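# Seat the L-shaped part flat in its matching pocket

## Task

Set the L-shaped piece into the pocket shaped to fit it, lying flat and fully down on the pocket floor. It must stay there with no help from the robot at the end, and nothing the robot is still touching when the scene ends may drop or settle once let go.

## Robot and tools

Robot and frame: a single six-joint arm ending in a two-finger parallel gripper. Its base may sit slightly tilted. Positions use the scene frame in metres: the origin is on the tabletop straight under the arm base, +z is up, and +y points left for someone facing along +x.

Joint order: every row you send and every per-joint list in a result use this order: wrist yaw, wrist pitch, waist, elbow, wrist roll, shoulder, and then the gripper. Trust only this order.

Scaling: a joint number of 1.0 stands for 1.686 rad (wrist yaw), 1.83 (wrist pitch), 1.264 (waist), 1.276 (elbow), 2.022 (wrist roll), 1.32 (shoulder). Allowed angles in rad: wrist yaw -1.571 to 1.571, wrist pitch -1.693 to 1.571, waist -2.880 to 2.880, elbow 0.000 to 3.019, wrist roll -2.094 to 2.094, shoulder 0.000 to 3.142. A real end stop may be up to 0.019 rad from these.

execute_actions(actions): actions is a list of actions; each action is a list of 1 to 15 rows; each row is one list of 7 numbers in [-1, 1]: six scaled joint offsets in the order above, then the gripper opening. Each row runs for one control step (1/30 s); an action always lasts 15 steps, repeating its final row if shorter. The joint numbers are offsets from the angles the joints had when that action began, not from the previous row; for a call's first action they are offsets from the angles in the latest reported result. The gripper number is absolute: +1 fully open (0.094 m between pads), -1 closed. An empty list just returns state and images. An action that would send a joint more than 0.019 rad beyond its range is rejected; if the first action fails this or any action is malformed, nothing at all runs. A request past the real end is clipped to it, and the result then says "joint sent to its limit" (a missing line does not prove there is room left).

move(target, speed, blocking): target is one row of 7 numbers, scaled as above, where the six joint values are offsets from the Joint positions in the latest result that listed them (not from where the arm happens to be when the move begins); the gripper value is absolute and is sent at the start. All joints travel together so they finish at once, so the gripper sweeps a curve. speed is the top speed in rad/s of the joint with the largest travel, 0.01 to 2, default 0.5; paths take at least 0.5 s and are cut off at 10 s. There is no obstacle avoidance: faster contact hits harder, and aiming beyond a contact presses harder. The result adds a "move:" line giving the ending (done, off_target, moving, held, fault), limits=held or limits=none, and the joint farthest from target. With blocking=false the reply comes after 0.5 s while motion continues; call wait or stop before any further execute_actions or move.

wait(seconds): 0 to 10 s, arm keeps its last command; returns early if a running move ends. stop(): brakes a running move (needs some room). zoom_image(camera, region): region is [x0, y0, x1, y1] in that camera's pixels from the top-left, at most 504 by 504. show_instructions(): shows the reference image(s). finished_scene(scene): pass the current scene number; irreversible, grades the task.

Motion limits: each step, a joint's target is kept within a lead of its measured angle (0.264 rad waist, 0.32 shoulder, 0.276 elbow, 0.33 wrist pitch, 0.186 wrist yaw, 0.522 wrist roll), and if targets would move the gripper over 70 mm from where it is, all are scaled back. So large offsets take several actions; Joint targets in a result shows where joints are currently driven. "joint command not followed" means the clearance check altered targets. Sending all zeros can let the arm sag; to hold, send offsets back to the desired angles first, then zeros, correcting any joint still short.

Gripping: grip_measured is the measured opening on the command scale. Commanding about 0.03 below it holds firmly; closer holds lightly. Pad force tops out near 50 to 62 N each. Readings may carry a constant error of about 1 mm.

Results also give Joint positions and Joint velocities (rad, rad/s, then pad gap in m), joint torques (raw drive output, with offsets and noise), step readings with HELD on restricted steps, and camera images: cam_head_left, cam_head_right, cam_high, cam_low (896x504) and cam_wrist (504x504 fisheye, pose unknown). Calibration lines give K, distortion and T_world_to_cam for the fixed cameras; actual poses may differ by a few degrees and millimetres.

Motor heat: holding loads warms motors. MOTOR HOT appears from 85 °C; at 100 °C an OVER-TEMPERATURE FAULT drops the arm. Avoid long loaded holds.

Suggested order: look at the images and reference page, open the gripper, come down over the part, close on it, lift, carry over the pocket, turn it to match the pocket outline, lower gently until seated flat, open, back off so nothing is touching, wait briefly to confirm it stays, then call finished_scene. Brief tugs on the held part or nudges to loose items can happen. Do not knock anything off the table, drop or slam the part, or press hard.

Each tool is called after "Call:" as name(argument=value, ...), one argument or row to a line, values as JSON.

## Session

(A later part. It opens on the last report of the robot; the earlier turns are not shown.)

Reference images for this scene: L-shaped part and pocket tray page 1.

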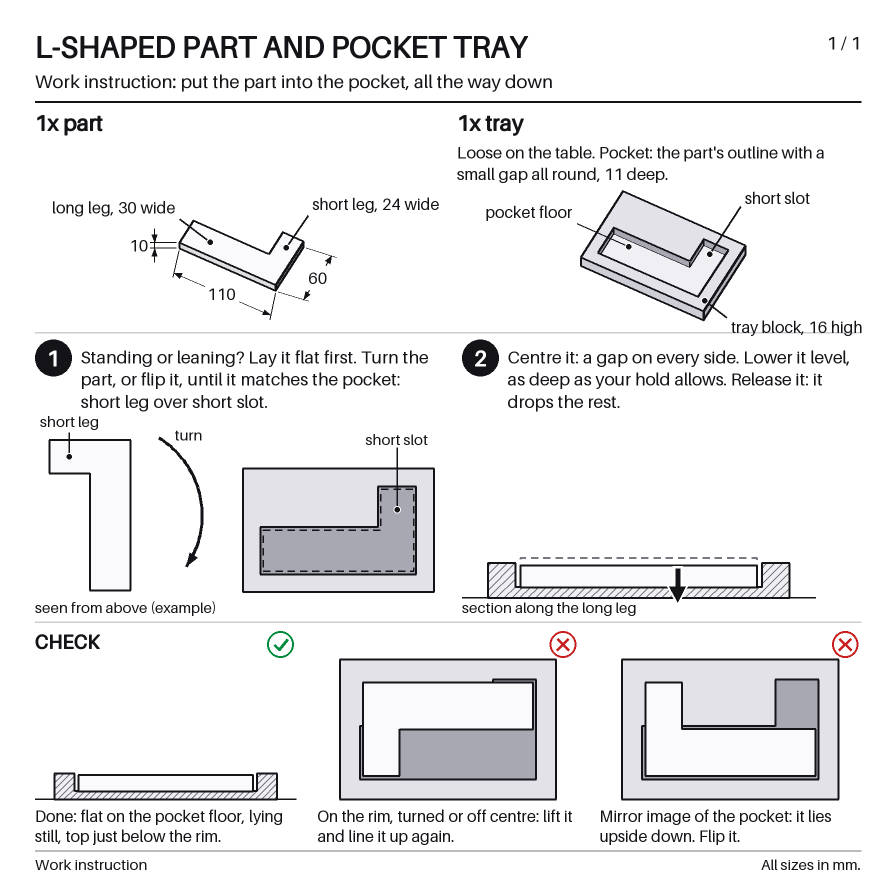

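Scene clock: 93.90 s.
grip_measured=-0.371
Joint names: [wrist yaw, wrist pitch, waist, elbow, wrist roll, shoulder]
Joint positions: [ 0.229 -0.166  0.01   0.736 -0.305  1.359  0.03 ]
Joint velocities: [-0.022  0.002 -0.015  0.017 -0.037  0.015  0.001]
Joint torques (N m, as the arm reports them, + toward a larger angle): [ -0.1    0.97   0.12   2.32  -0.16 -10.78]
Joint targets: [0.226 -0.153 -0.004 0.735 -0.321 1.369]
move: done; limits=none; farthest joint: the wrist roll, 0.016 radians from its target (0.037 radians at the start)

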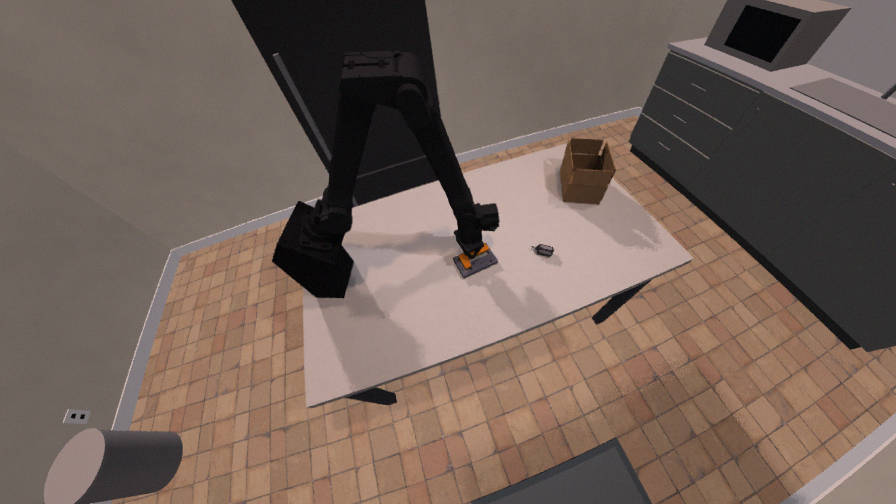

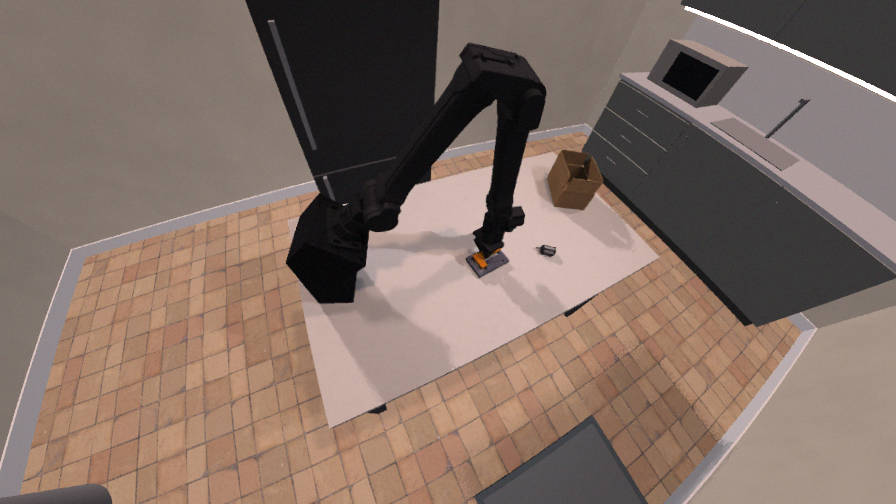

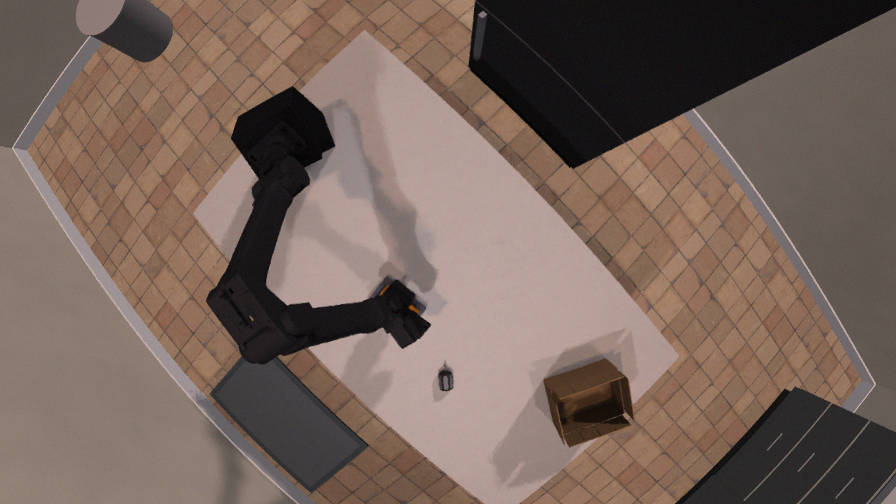

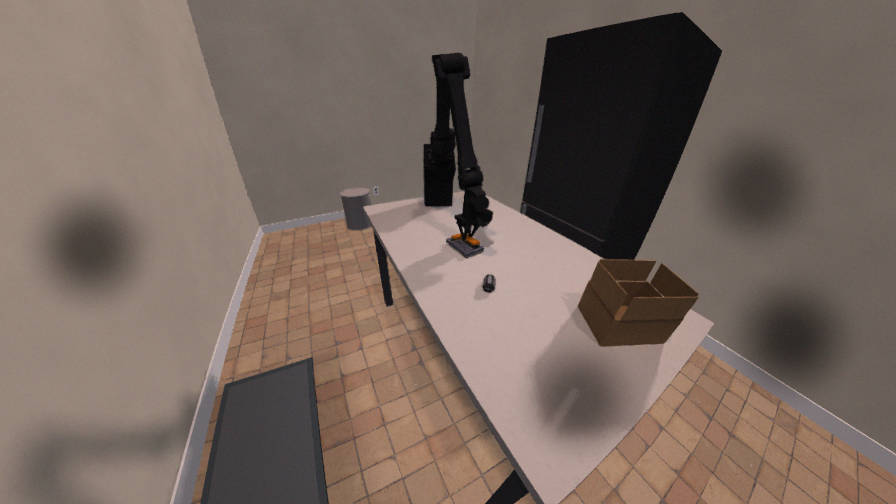

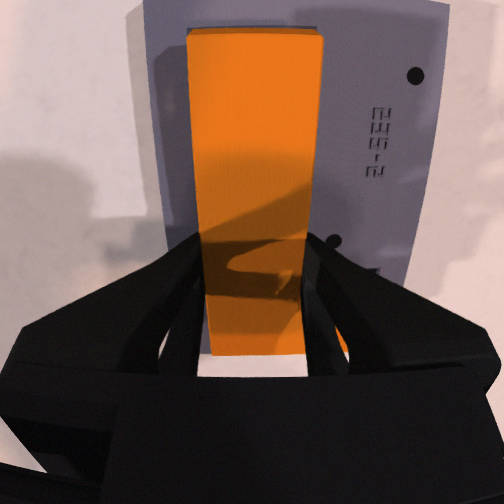

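Call:
zoom_image(
  camera="cam_wrist",
  region=[170, 10, 340, 60],
)

Call:
zoom_image(
  camera="cam_head_left",
  region=[445, 235, 505, 280],
)

Call:
zoom_image(
  camera="cam_high",
  region=[360, 265, 440, 335],
)

Region (170, 10, 340, 60) of cam_wrist's 504x504 image, scaled by 2.965, with more detail than that image has; it fills the top 148 rows of this view, and the rest is white.

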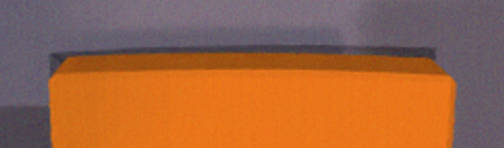

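Region (445, 235, 505, 280) of cam_head_left's 896x504 image, scaled by 8.400, with more detail than that image has; it fills the top 378 rows of this view, and the rest is white.

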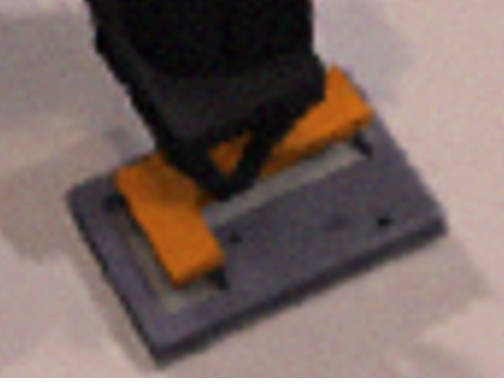

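Region (360, 265, 440, 335) of cam_high's 896x504 image, scaled by 6.300, with more detail than that image has; it fills the top 441 rows of this view, and the rest is white.

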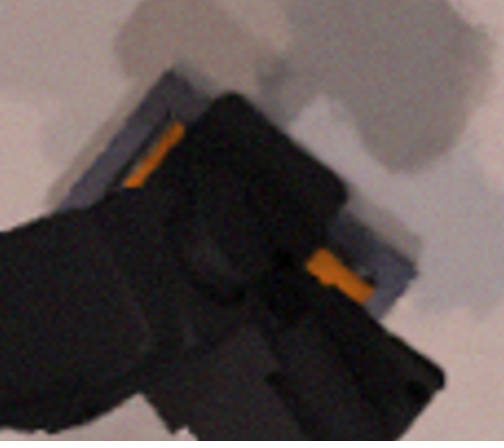

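Call:
execute_actions(
  actions=[
    [[-0.0019,0.0075,-0.0111,-0.0010,-0.0085,0.0082,-0.41],[-0.0020,0.0079,-0.0111,-0.0012,-0.0091,0.0089,-0.41],[-0.0021,0.0083,-0.0111,-0.0014,-0.0097,0.0095,-0.41],[-0.0022,0.0087,-0.0111,-0.0016,-0.0103,0.0102,-0.41],[-0.0023,0.0091,-0.0111,-0.0018,-0.0109,0.0108,-0.41],[-0.0024,0.0095,-0.0111,-0.0019,-0.0114,0.0115,-0.41],[-0.0024,0.0098,-0.0111,-0.0020,-0.0119,0.0121,-0.41]],
  ],
)

Call:
zoom_image(
  camera="cam_wrist",
  region=[170, 10, 340, 180],
)

Scene clock: 98.37 s.
grip_measured=-0.371
Joint names: [wrist yaw, wrist pitch, waist, elbow, wrist roll, shoulder]
Joint positions: [ 0.228 -0.162  0.01   0.736 -0.313  1.365  0.03 ]
Joint velocities: [-0.037 -0.012 -0.005 -0.012 -0.022 -0.015 -0.   ]
Joint torques (N m, as the arm reports them, + toward a larger angle): [ -0.11   0.94   0.11   2.16  -0.16 -10.7 ]
Joint targets: [0.225 -0.148 -0.004 0.734 -0.329 1.375]
Step readings (joint positions):
0: [0.229 -0.166 0.010 0.736 -0.306 1.359]
1: [0.229 -0.166 0.010 0.736 -0.306 1.359]
2: [0.229 -0.166 0.010 0.736 -0.306 1.360]
4: [0.229 -0.166 0.010 0.736 -0.308 1.360]
8: [0.228 -0.163 0.010 0.736 -0.311 1.362]
15: Joint positions above

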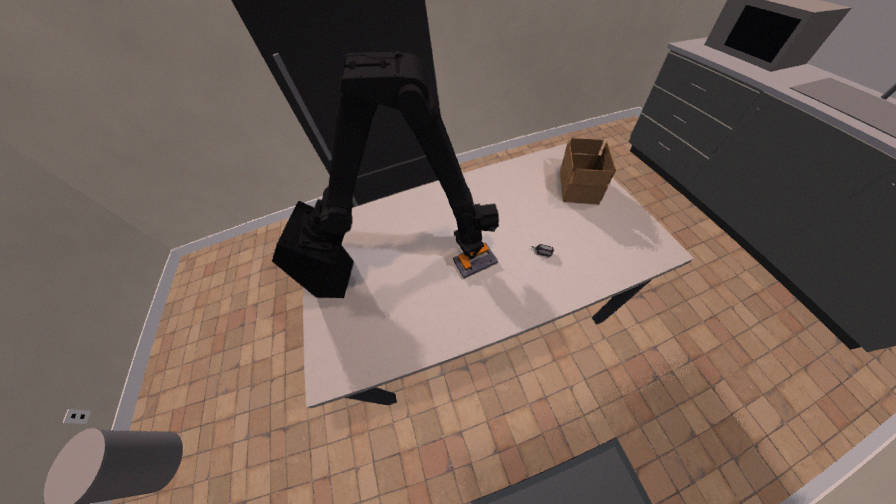

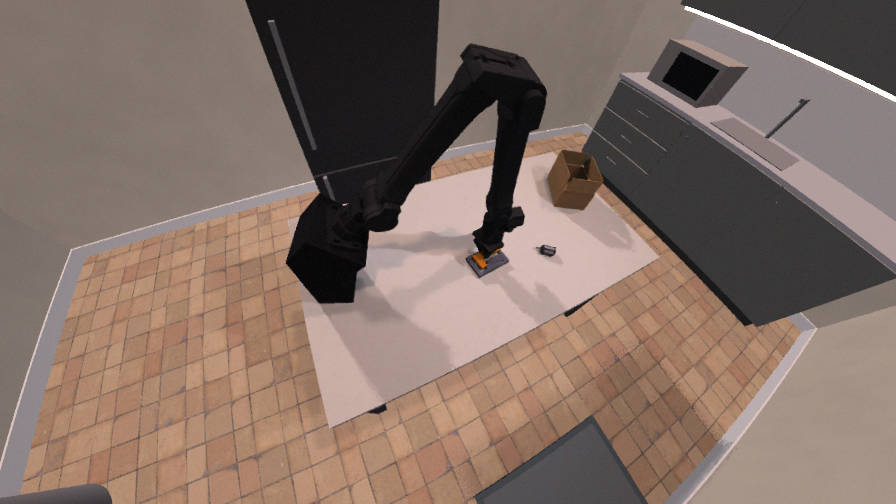

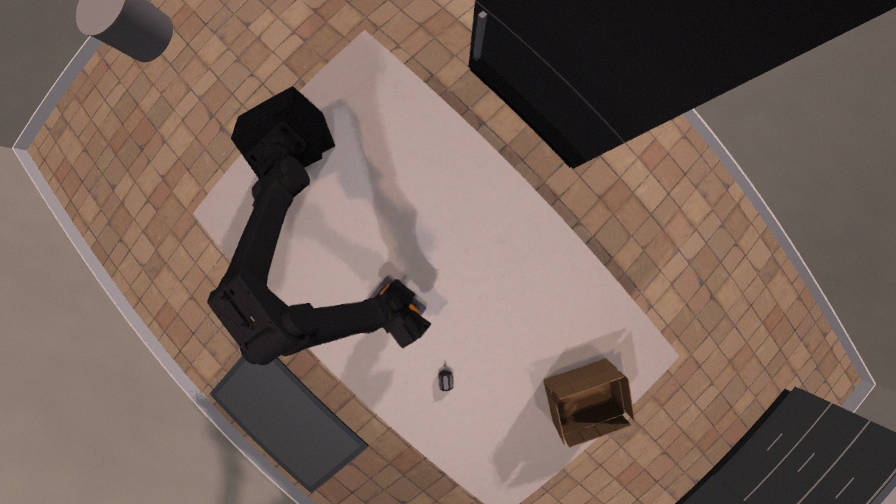

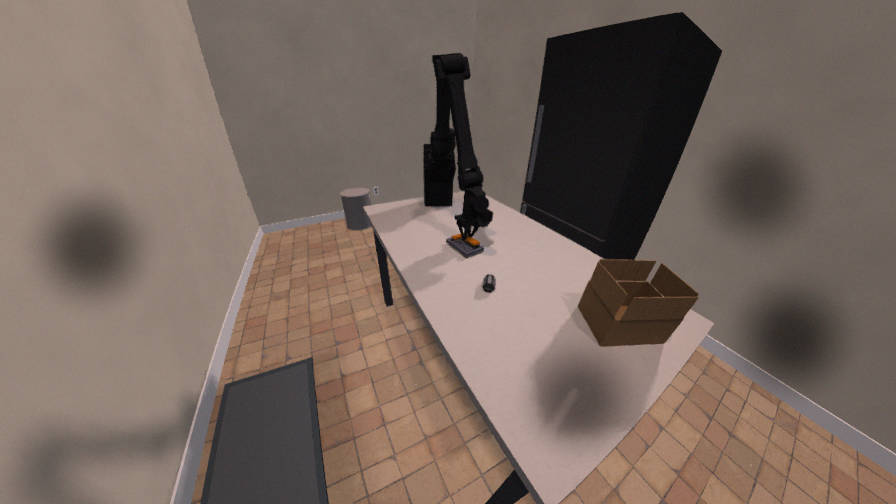

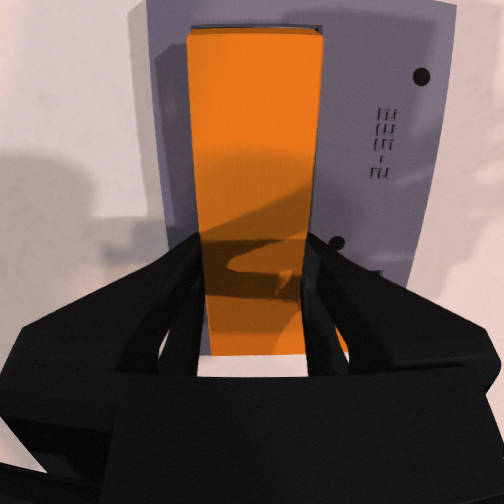

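Region (170, 10, 340, 180) of cam_wrist's 504x504 image, scaled by 2.965, with more detail than that image has.

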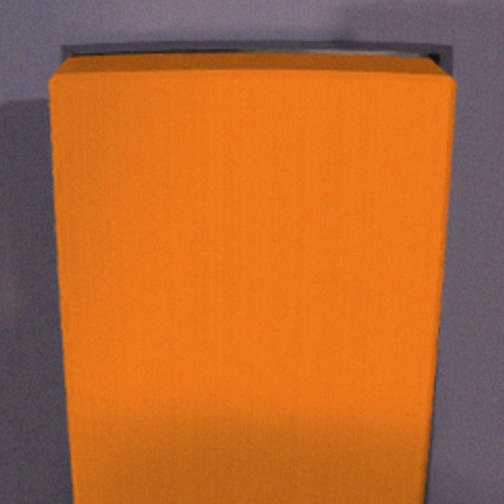

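Call:
execute_actions(
  actions=[
    [[-0.0019,0.0080,-0.0118,-0.0016,-0.0079,0.0080,-0.41],[-0.0020,0.0083,-0.0125,-0.0016,-0.0079,0.0085,-0.41],[-0.0021,0.0086,-0.0131,-0.0016,-0.0079,0.0090,-0.41],[-0.0022,0.0089,-0.0137,-0.0016,-0.0079,0.0096,-0.41],[-0.0023,0.0092,-0.0142,-0.0016,-0.0079,0.0101,-0.41],[-0.0024,0.0095,-0.0142,-0.0016,-0.0079,0.0106,-0.41],[-0.0024,0.0098,-0.0142,-0.0016,-0.0079,0.0111,-0.41],[-0.0024,0.0101,-0.0142,-0.0016,-0.0079,0.0116,-0.41],[-0.0024,0.0104,-0.0142,-0.0016,-0.0079,0.0121,-0.41]],
  ],
)

Call:
zoom_image(
  camera="cam_wrist",
  region=[170, 10, 340, 180],
)

Scene clock: 100.10 s.
grip_measured=-0.371
Joint names: [wrist yaw, wrist pitch, waist, elbow, wrist roll, shoulder]
Joint positions: [ 0.228 -0.157  0.006  0.736 -0.314  1.371  0.03 ]
Joint velocities: [-0.007  0.007 -0.005 -0.002  0.081 -0.005 -0.   ]
Joint torques (N m, as the arm reports them, + toward a larger angle): [ -0.1    0.95   0.23   2.16  -0.15 -10.82]
Joint targets: [0.224 -0.143 -0.008 0.734 -0.329 1.381]
Step readings (joint positions):
0: [0.228 -0.162 0.010 0.736 -0.314 1.365]
1: [0.228 -0.162 0.010 0.736 -0.314 1.365]
2: [0.228 -0.162 0.009 0.736 -0.314 1.365]
4: [0.228 -0.161 0.009 0.736 -0.314 1.365]
8: [0.228 -0.158 0.006 0.736 -0.314 1.367]
15: Joint positions above

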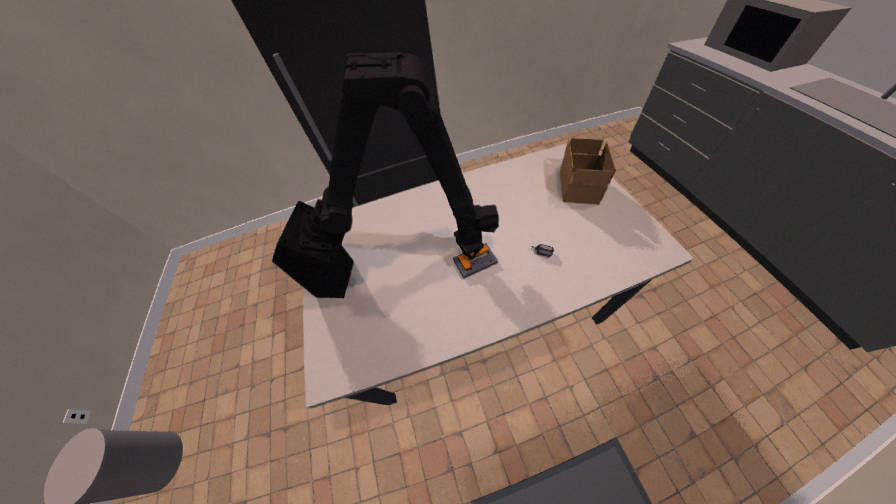

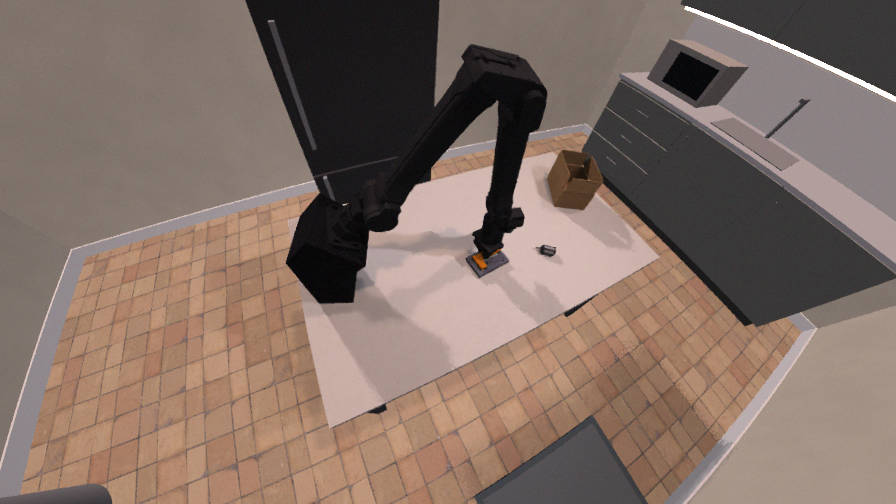

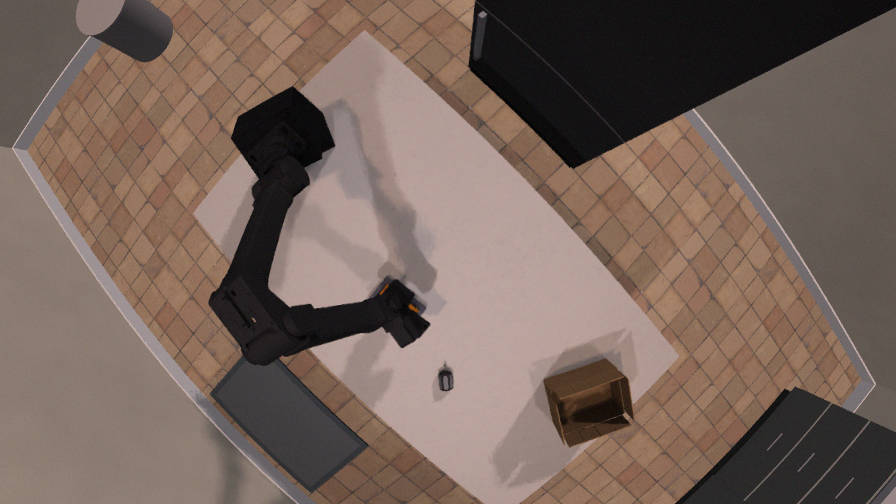

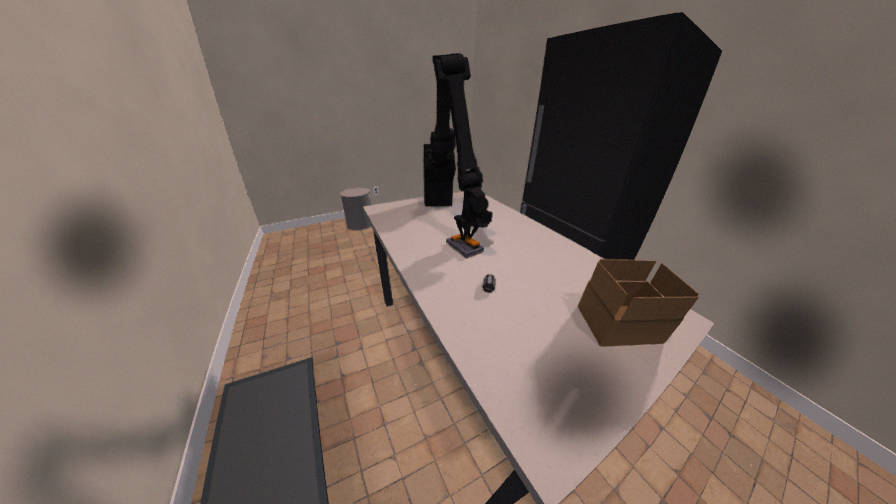

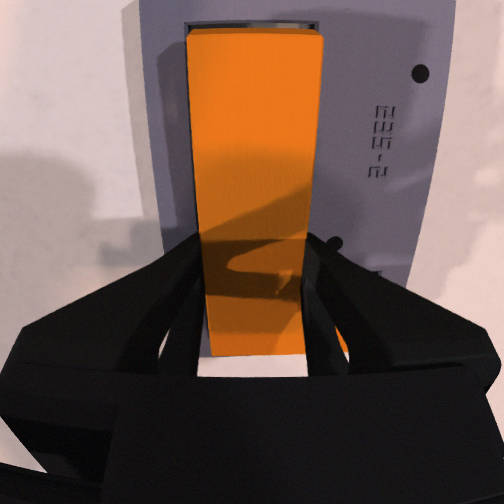

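Region (170, 10, 340, 180) of cam_wrist's 504x504 image, scaled by 2.965, with more detail than that image has.

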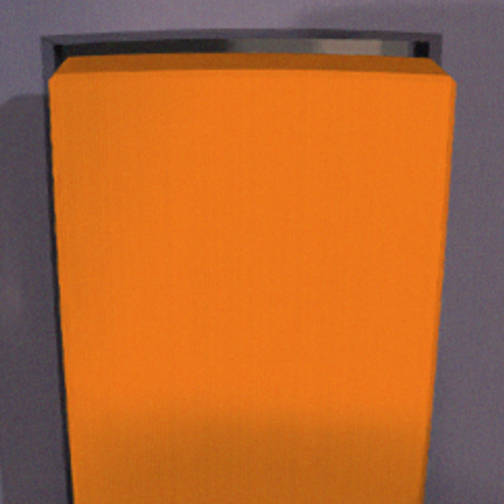

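Call:
zoom_image(
  camera="cam_low",
  region=[440, 220, 500, 265],
)

Call:
zoom_image(
  camera="cam_head_left",
  region=[445, 235, 505, 280],
)

Call:
zoom_image(
  camera="cam_wrist",
  region=[150, 150, 400, 400],
)

Region (440, 220, 500, 265) of cam_low's 896x504 image, scaled by 8.400, with more detail than that image has; it fills the top 378 rows of this view, and the rest is white.

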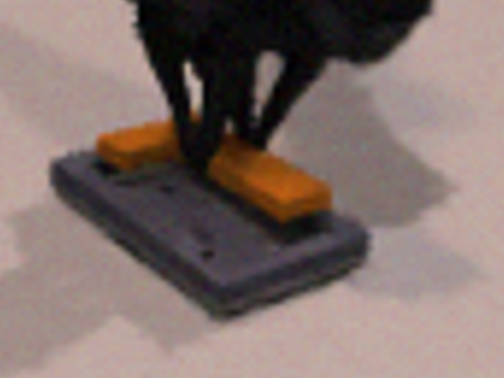

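Region (445, 235, 505, 280) of cam_head_left's 896x504 image, scaled by 8.400, with more detail than that image has; it fills the top 378 rows of this view, and the rest is white.

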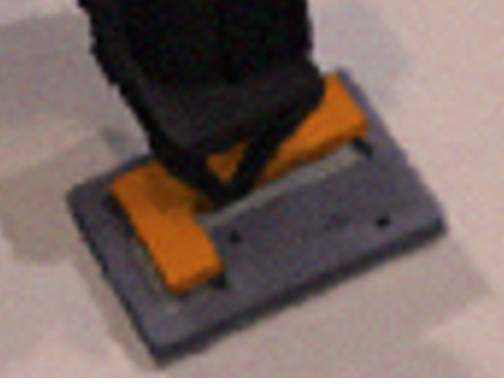

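Region (150, 150, 400, 400) of cam_wrist's 504x504 image, scaled by 2.016, with more detail than that image has.

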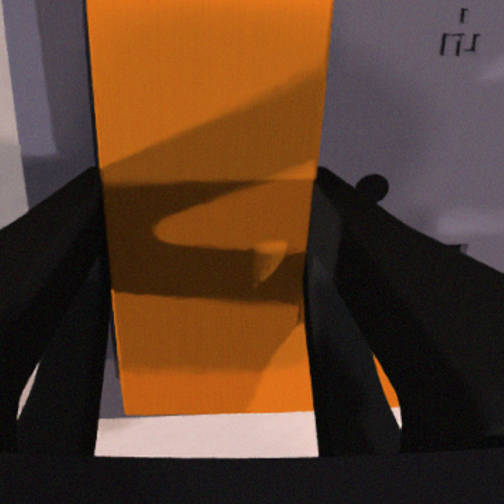

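Call:
execute_actions(
  actions=[
    [[-0.0024,0.0082,-0.0111,-0.0016,-0.0074,0.0081,-0.41],[-0.0024,0.0087,-0.0111,-0.0016,-0.0074,0.0086,-0.41],[-0.0024,0.0092,-0.0111,-0.0016,-0.0074,0.0091,-0.41],[-0.0024,0.0097,-0.0111,-0.0016,-0.0074,0.0096,-0.41],[-0.0024,0.0102,-0.0111,-0.0016,-0.0074,0.0101,-0.41],[-0.0024,0.0107,-0.0111,-0.0016,-0.0074,0.0106,-0.41],[-0.0024,0.0112,-0.0111,-0.0016,-0.0074,0.0111,-0.41],[-0.0024,0.0116,-0.0111,-0.0016,-0.0074,0.0116,-0.41],[-0.0024,0.0120,-0.0111,-0.0016,-0.0074,0.0121,-0.41]],
  ],
)

Call:
zoom_image(
  camera="cam_wrist",
  region=[170, 10, 340, 180],
)

Scene clock: 102.50 s.
grip_measured=-0.371
Joint names: [wrist yaw, wrist pitch, waist, elbow, wrist roll, shoulder]
Joint positions: [ 0.227 -0.149  0.006  0.736 -0.314  1.376  0.03 ]
Joint velocities: [-0.007  0.002 -0.005 -0.007  0.037 -0.015 -0.   ]
Joint torques (N m, as the arm reports them, + toward a larger angle): [ -0.1    0.95   0.18   2.12  -0.15 -10.82]
Joint targets: [0.223 -0.135 -0.008 0.734 -0.329 1.386]
Step readings (joint positions):
0: [0.228 -0.157 0.006 0.736 -0.314 1.371]
1: [0.227 -0.157 0.006 0.736 -0.314 1.371]
2: [0.227 -0.156 0.006 0.736 -0.314 1.371]
4: [0.227 -0.155 0.006 0.736 -0.314 1.371]
8: [0.227 -0.151 0.006 0.736 -0.314 1.373]
15: Joint positions above

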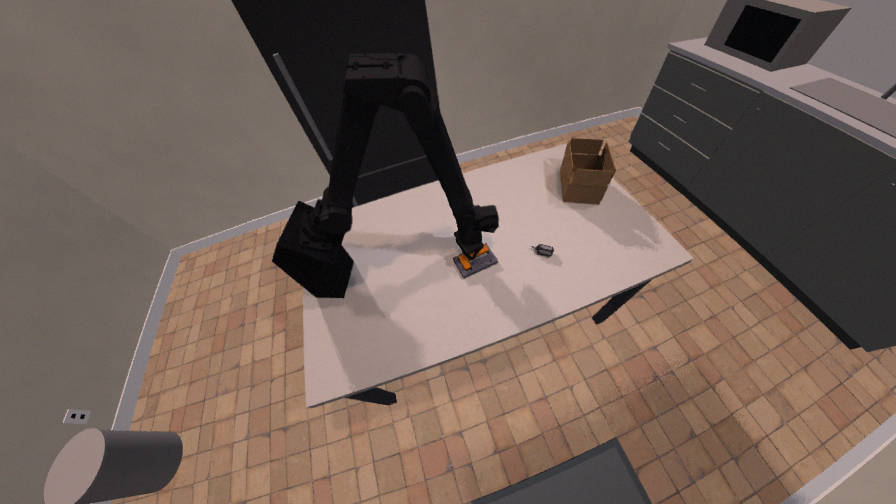

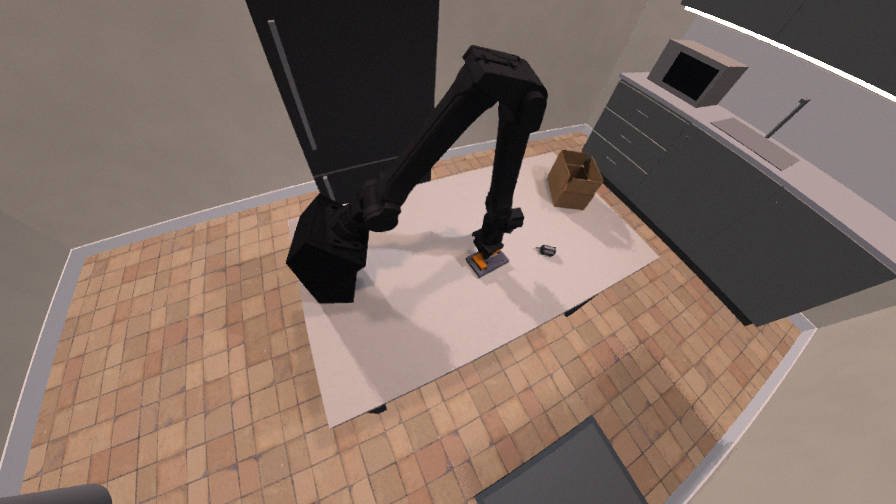

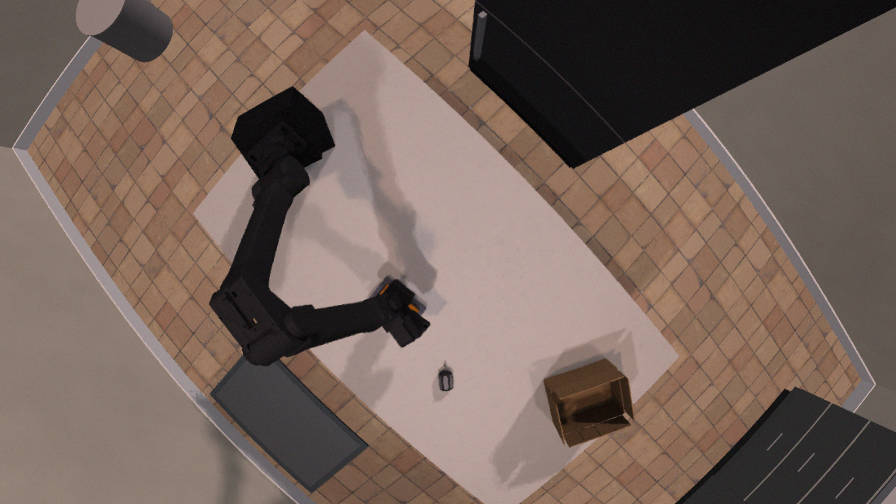

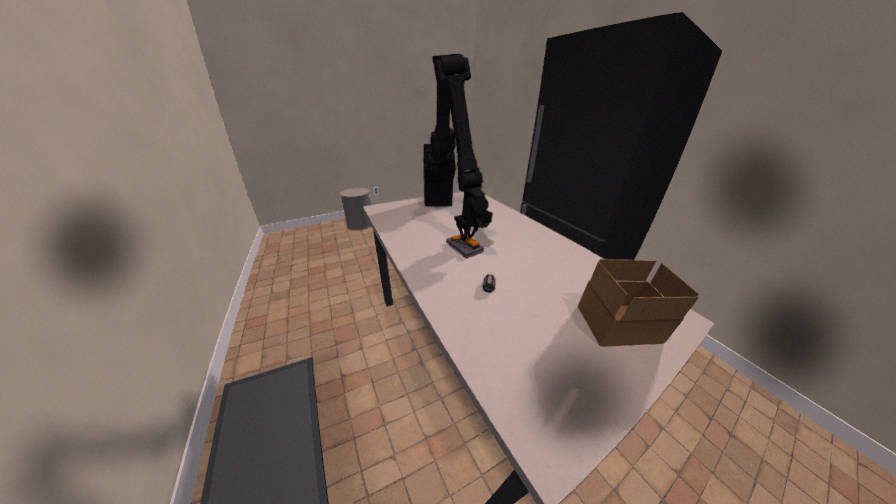

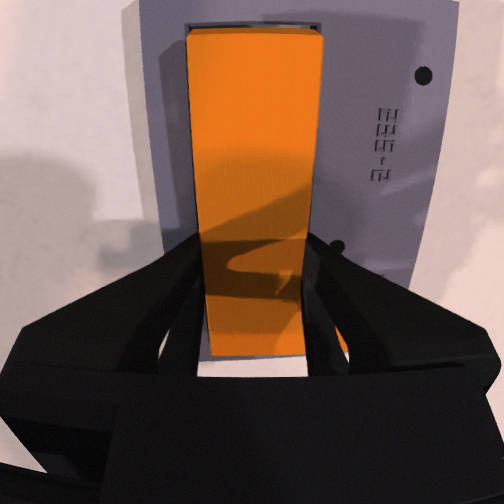

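Region (170, 10, 340, 180) of cam_wrist's 504x504 image, scaled by 2.965, with more detail than that image has.

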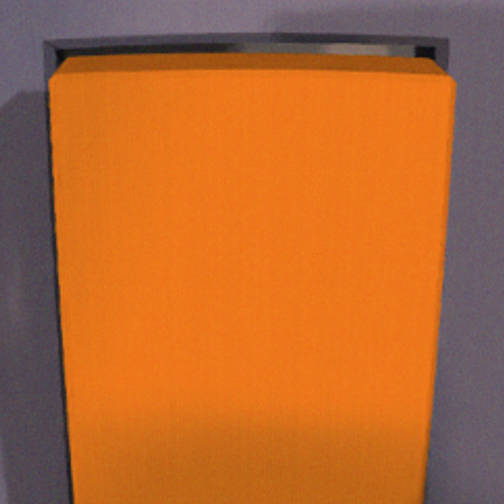

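Call:
execute_actions(
  actions=[
    [[-0.0024,0.0081,-0.0112,-0.0016,-0.0074,0.0081,-0.41],[-0.0024,0.0085,-0.0113,-0.0016,-0.0074,0.0086,-0.41],[-0.0024,0.0089,-0.0114,-0.0016,-0.0074,0.0091,-0.41],[-0.0024,0.0093,-0.0115,-0.0016,-0.0074,0.0096,-0.41],[-0.0024,0.0098,-0.0116,-0.0016,-0.0074,0.0101,-0.41],[-0.0024,0.0102,-0.0117,-0.0016,-0.0074,0.0106,-0.41],[-0.0024,0.0106,-0.0117,-0.0016,-0.0074,0.0111,-0.41],[-0.0024,0.0110,-0.0117,-0.0016,-0.0074,0.0117,-0.41],[-0.0024,0.0114,-0.0117,-0.0016,-0.0074,0.0123,-0.41]],
  ],
)

Call:
zoom_image(
  camera="cam_wrist",
  region=[170, 10, 340, 180],
)

Call:
zoom_image(
  camera="cam_head_left",
  region=[445, 235, 505, 280],
)

Scene clock: 103.93 s.
grip_measured=-0.371
Joint names: [wrist yaw, wrist pitch, waist, elbow, wrist roll, shoulder]
Joint positions: [ 0.226 -0.142  0.005  0.736 -0.314  1.382  0.03 ]
Joint velocities: [-0.066 -0.002  0.005 -0.022  0.022 -0.015  0.001]
Joint torques (N m, as the arm reports them, + toward a larger angle): [ -0.11   0.96   0.02   2.06  -0.15 -10.85]
Joint targets: [0.223 -0.128 -0.009 0.734 -0.329 1.392]
Step readings (joint positions):
0: [0.227 -0.148 0.006 0.736 -0.314 1.376]
1: [0.226 -0.148 0.006 0.736 -0.314 1.376]
2: [0.226 -0.148 0.006 0.736 -0.314 1.376]
4: [0.226 -0.147 0.006 0.736 -0.314 1.376]
8: [0.226 -0.144 0.005 0.736 -0.314 1.378]
15: Joint positions above

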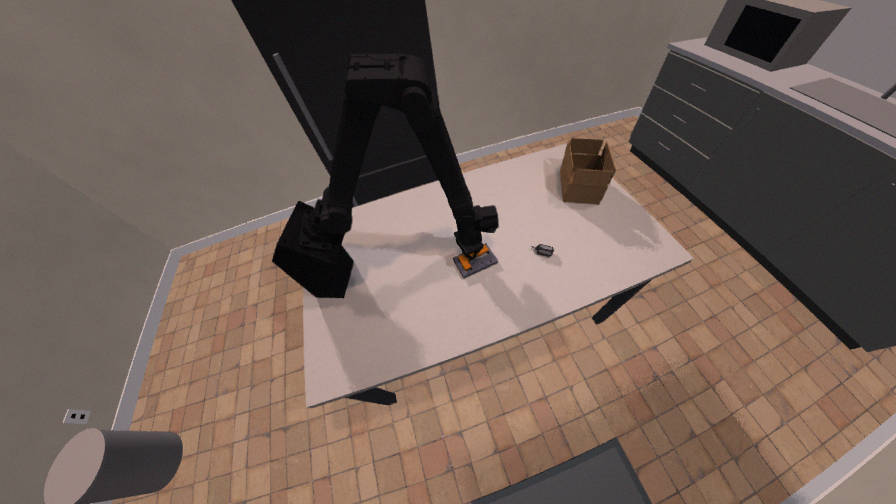

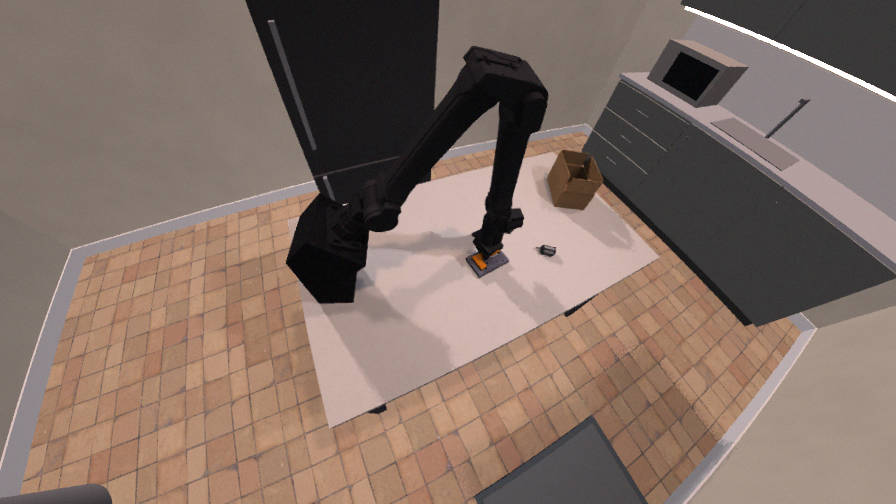

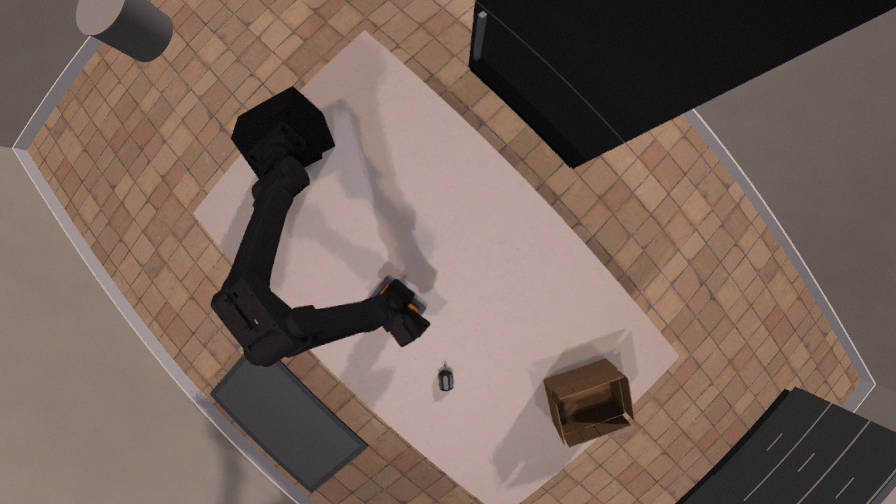

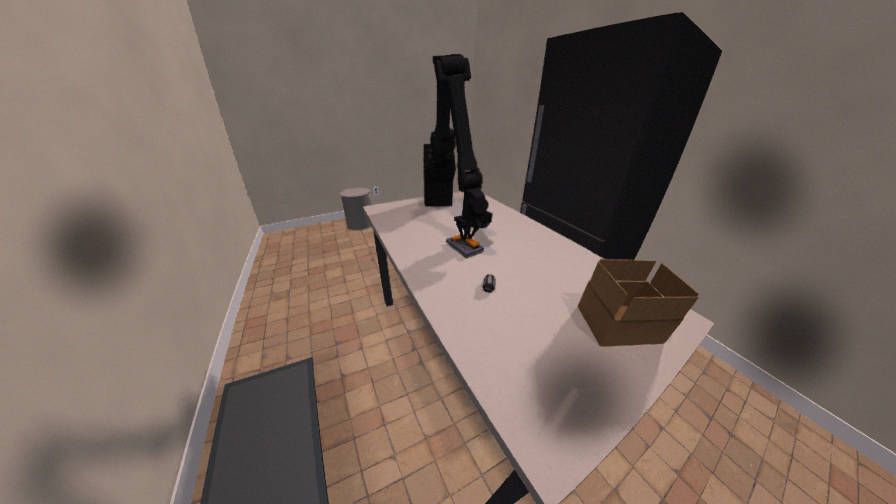

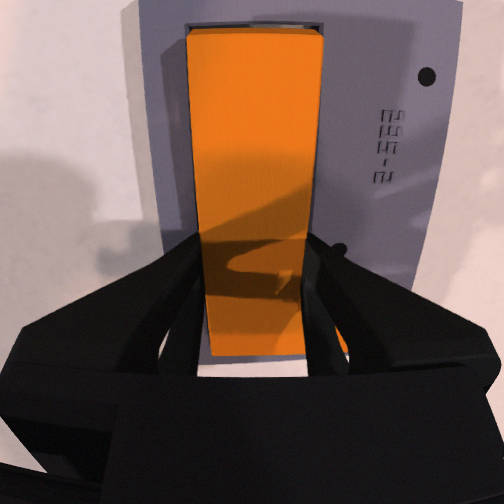

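Region (170, 10, 340, 180) of cam_wrist's 504x504 image, scaled by 2.965, with more detail than that image has.

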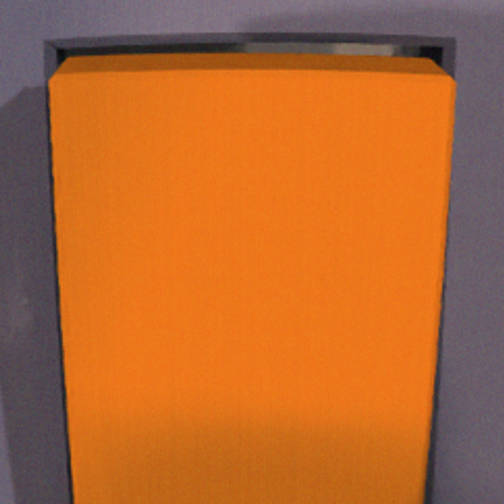

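Region (445, 235, 505, 280) of cam_head_left's 896x504 image, scaled by 8.400, with more detail than that image has; it fills the top 378 rows of this view, and the rest is white.

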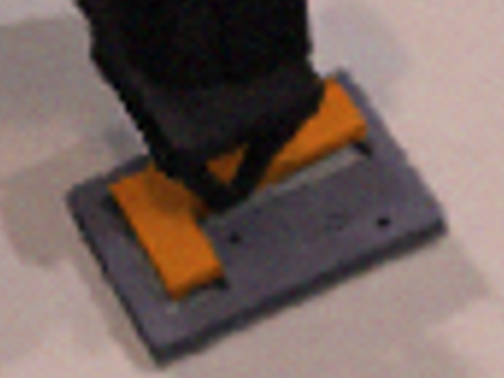

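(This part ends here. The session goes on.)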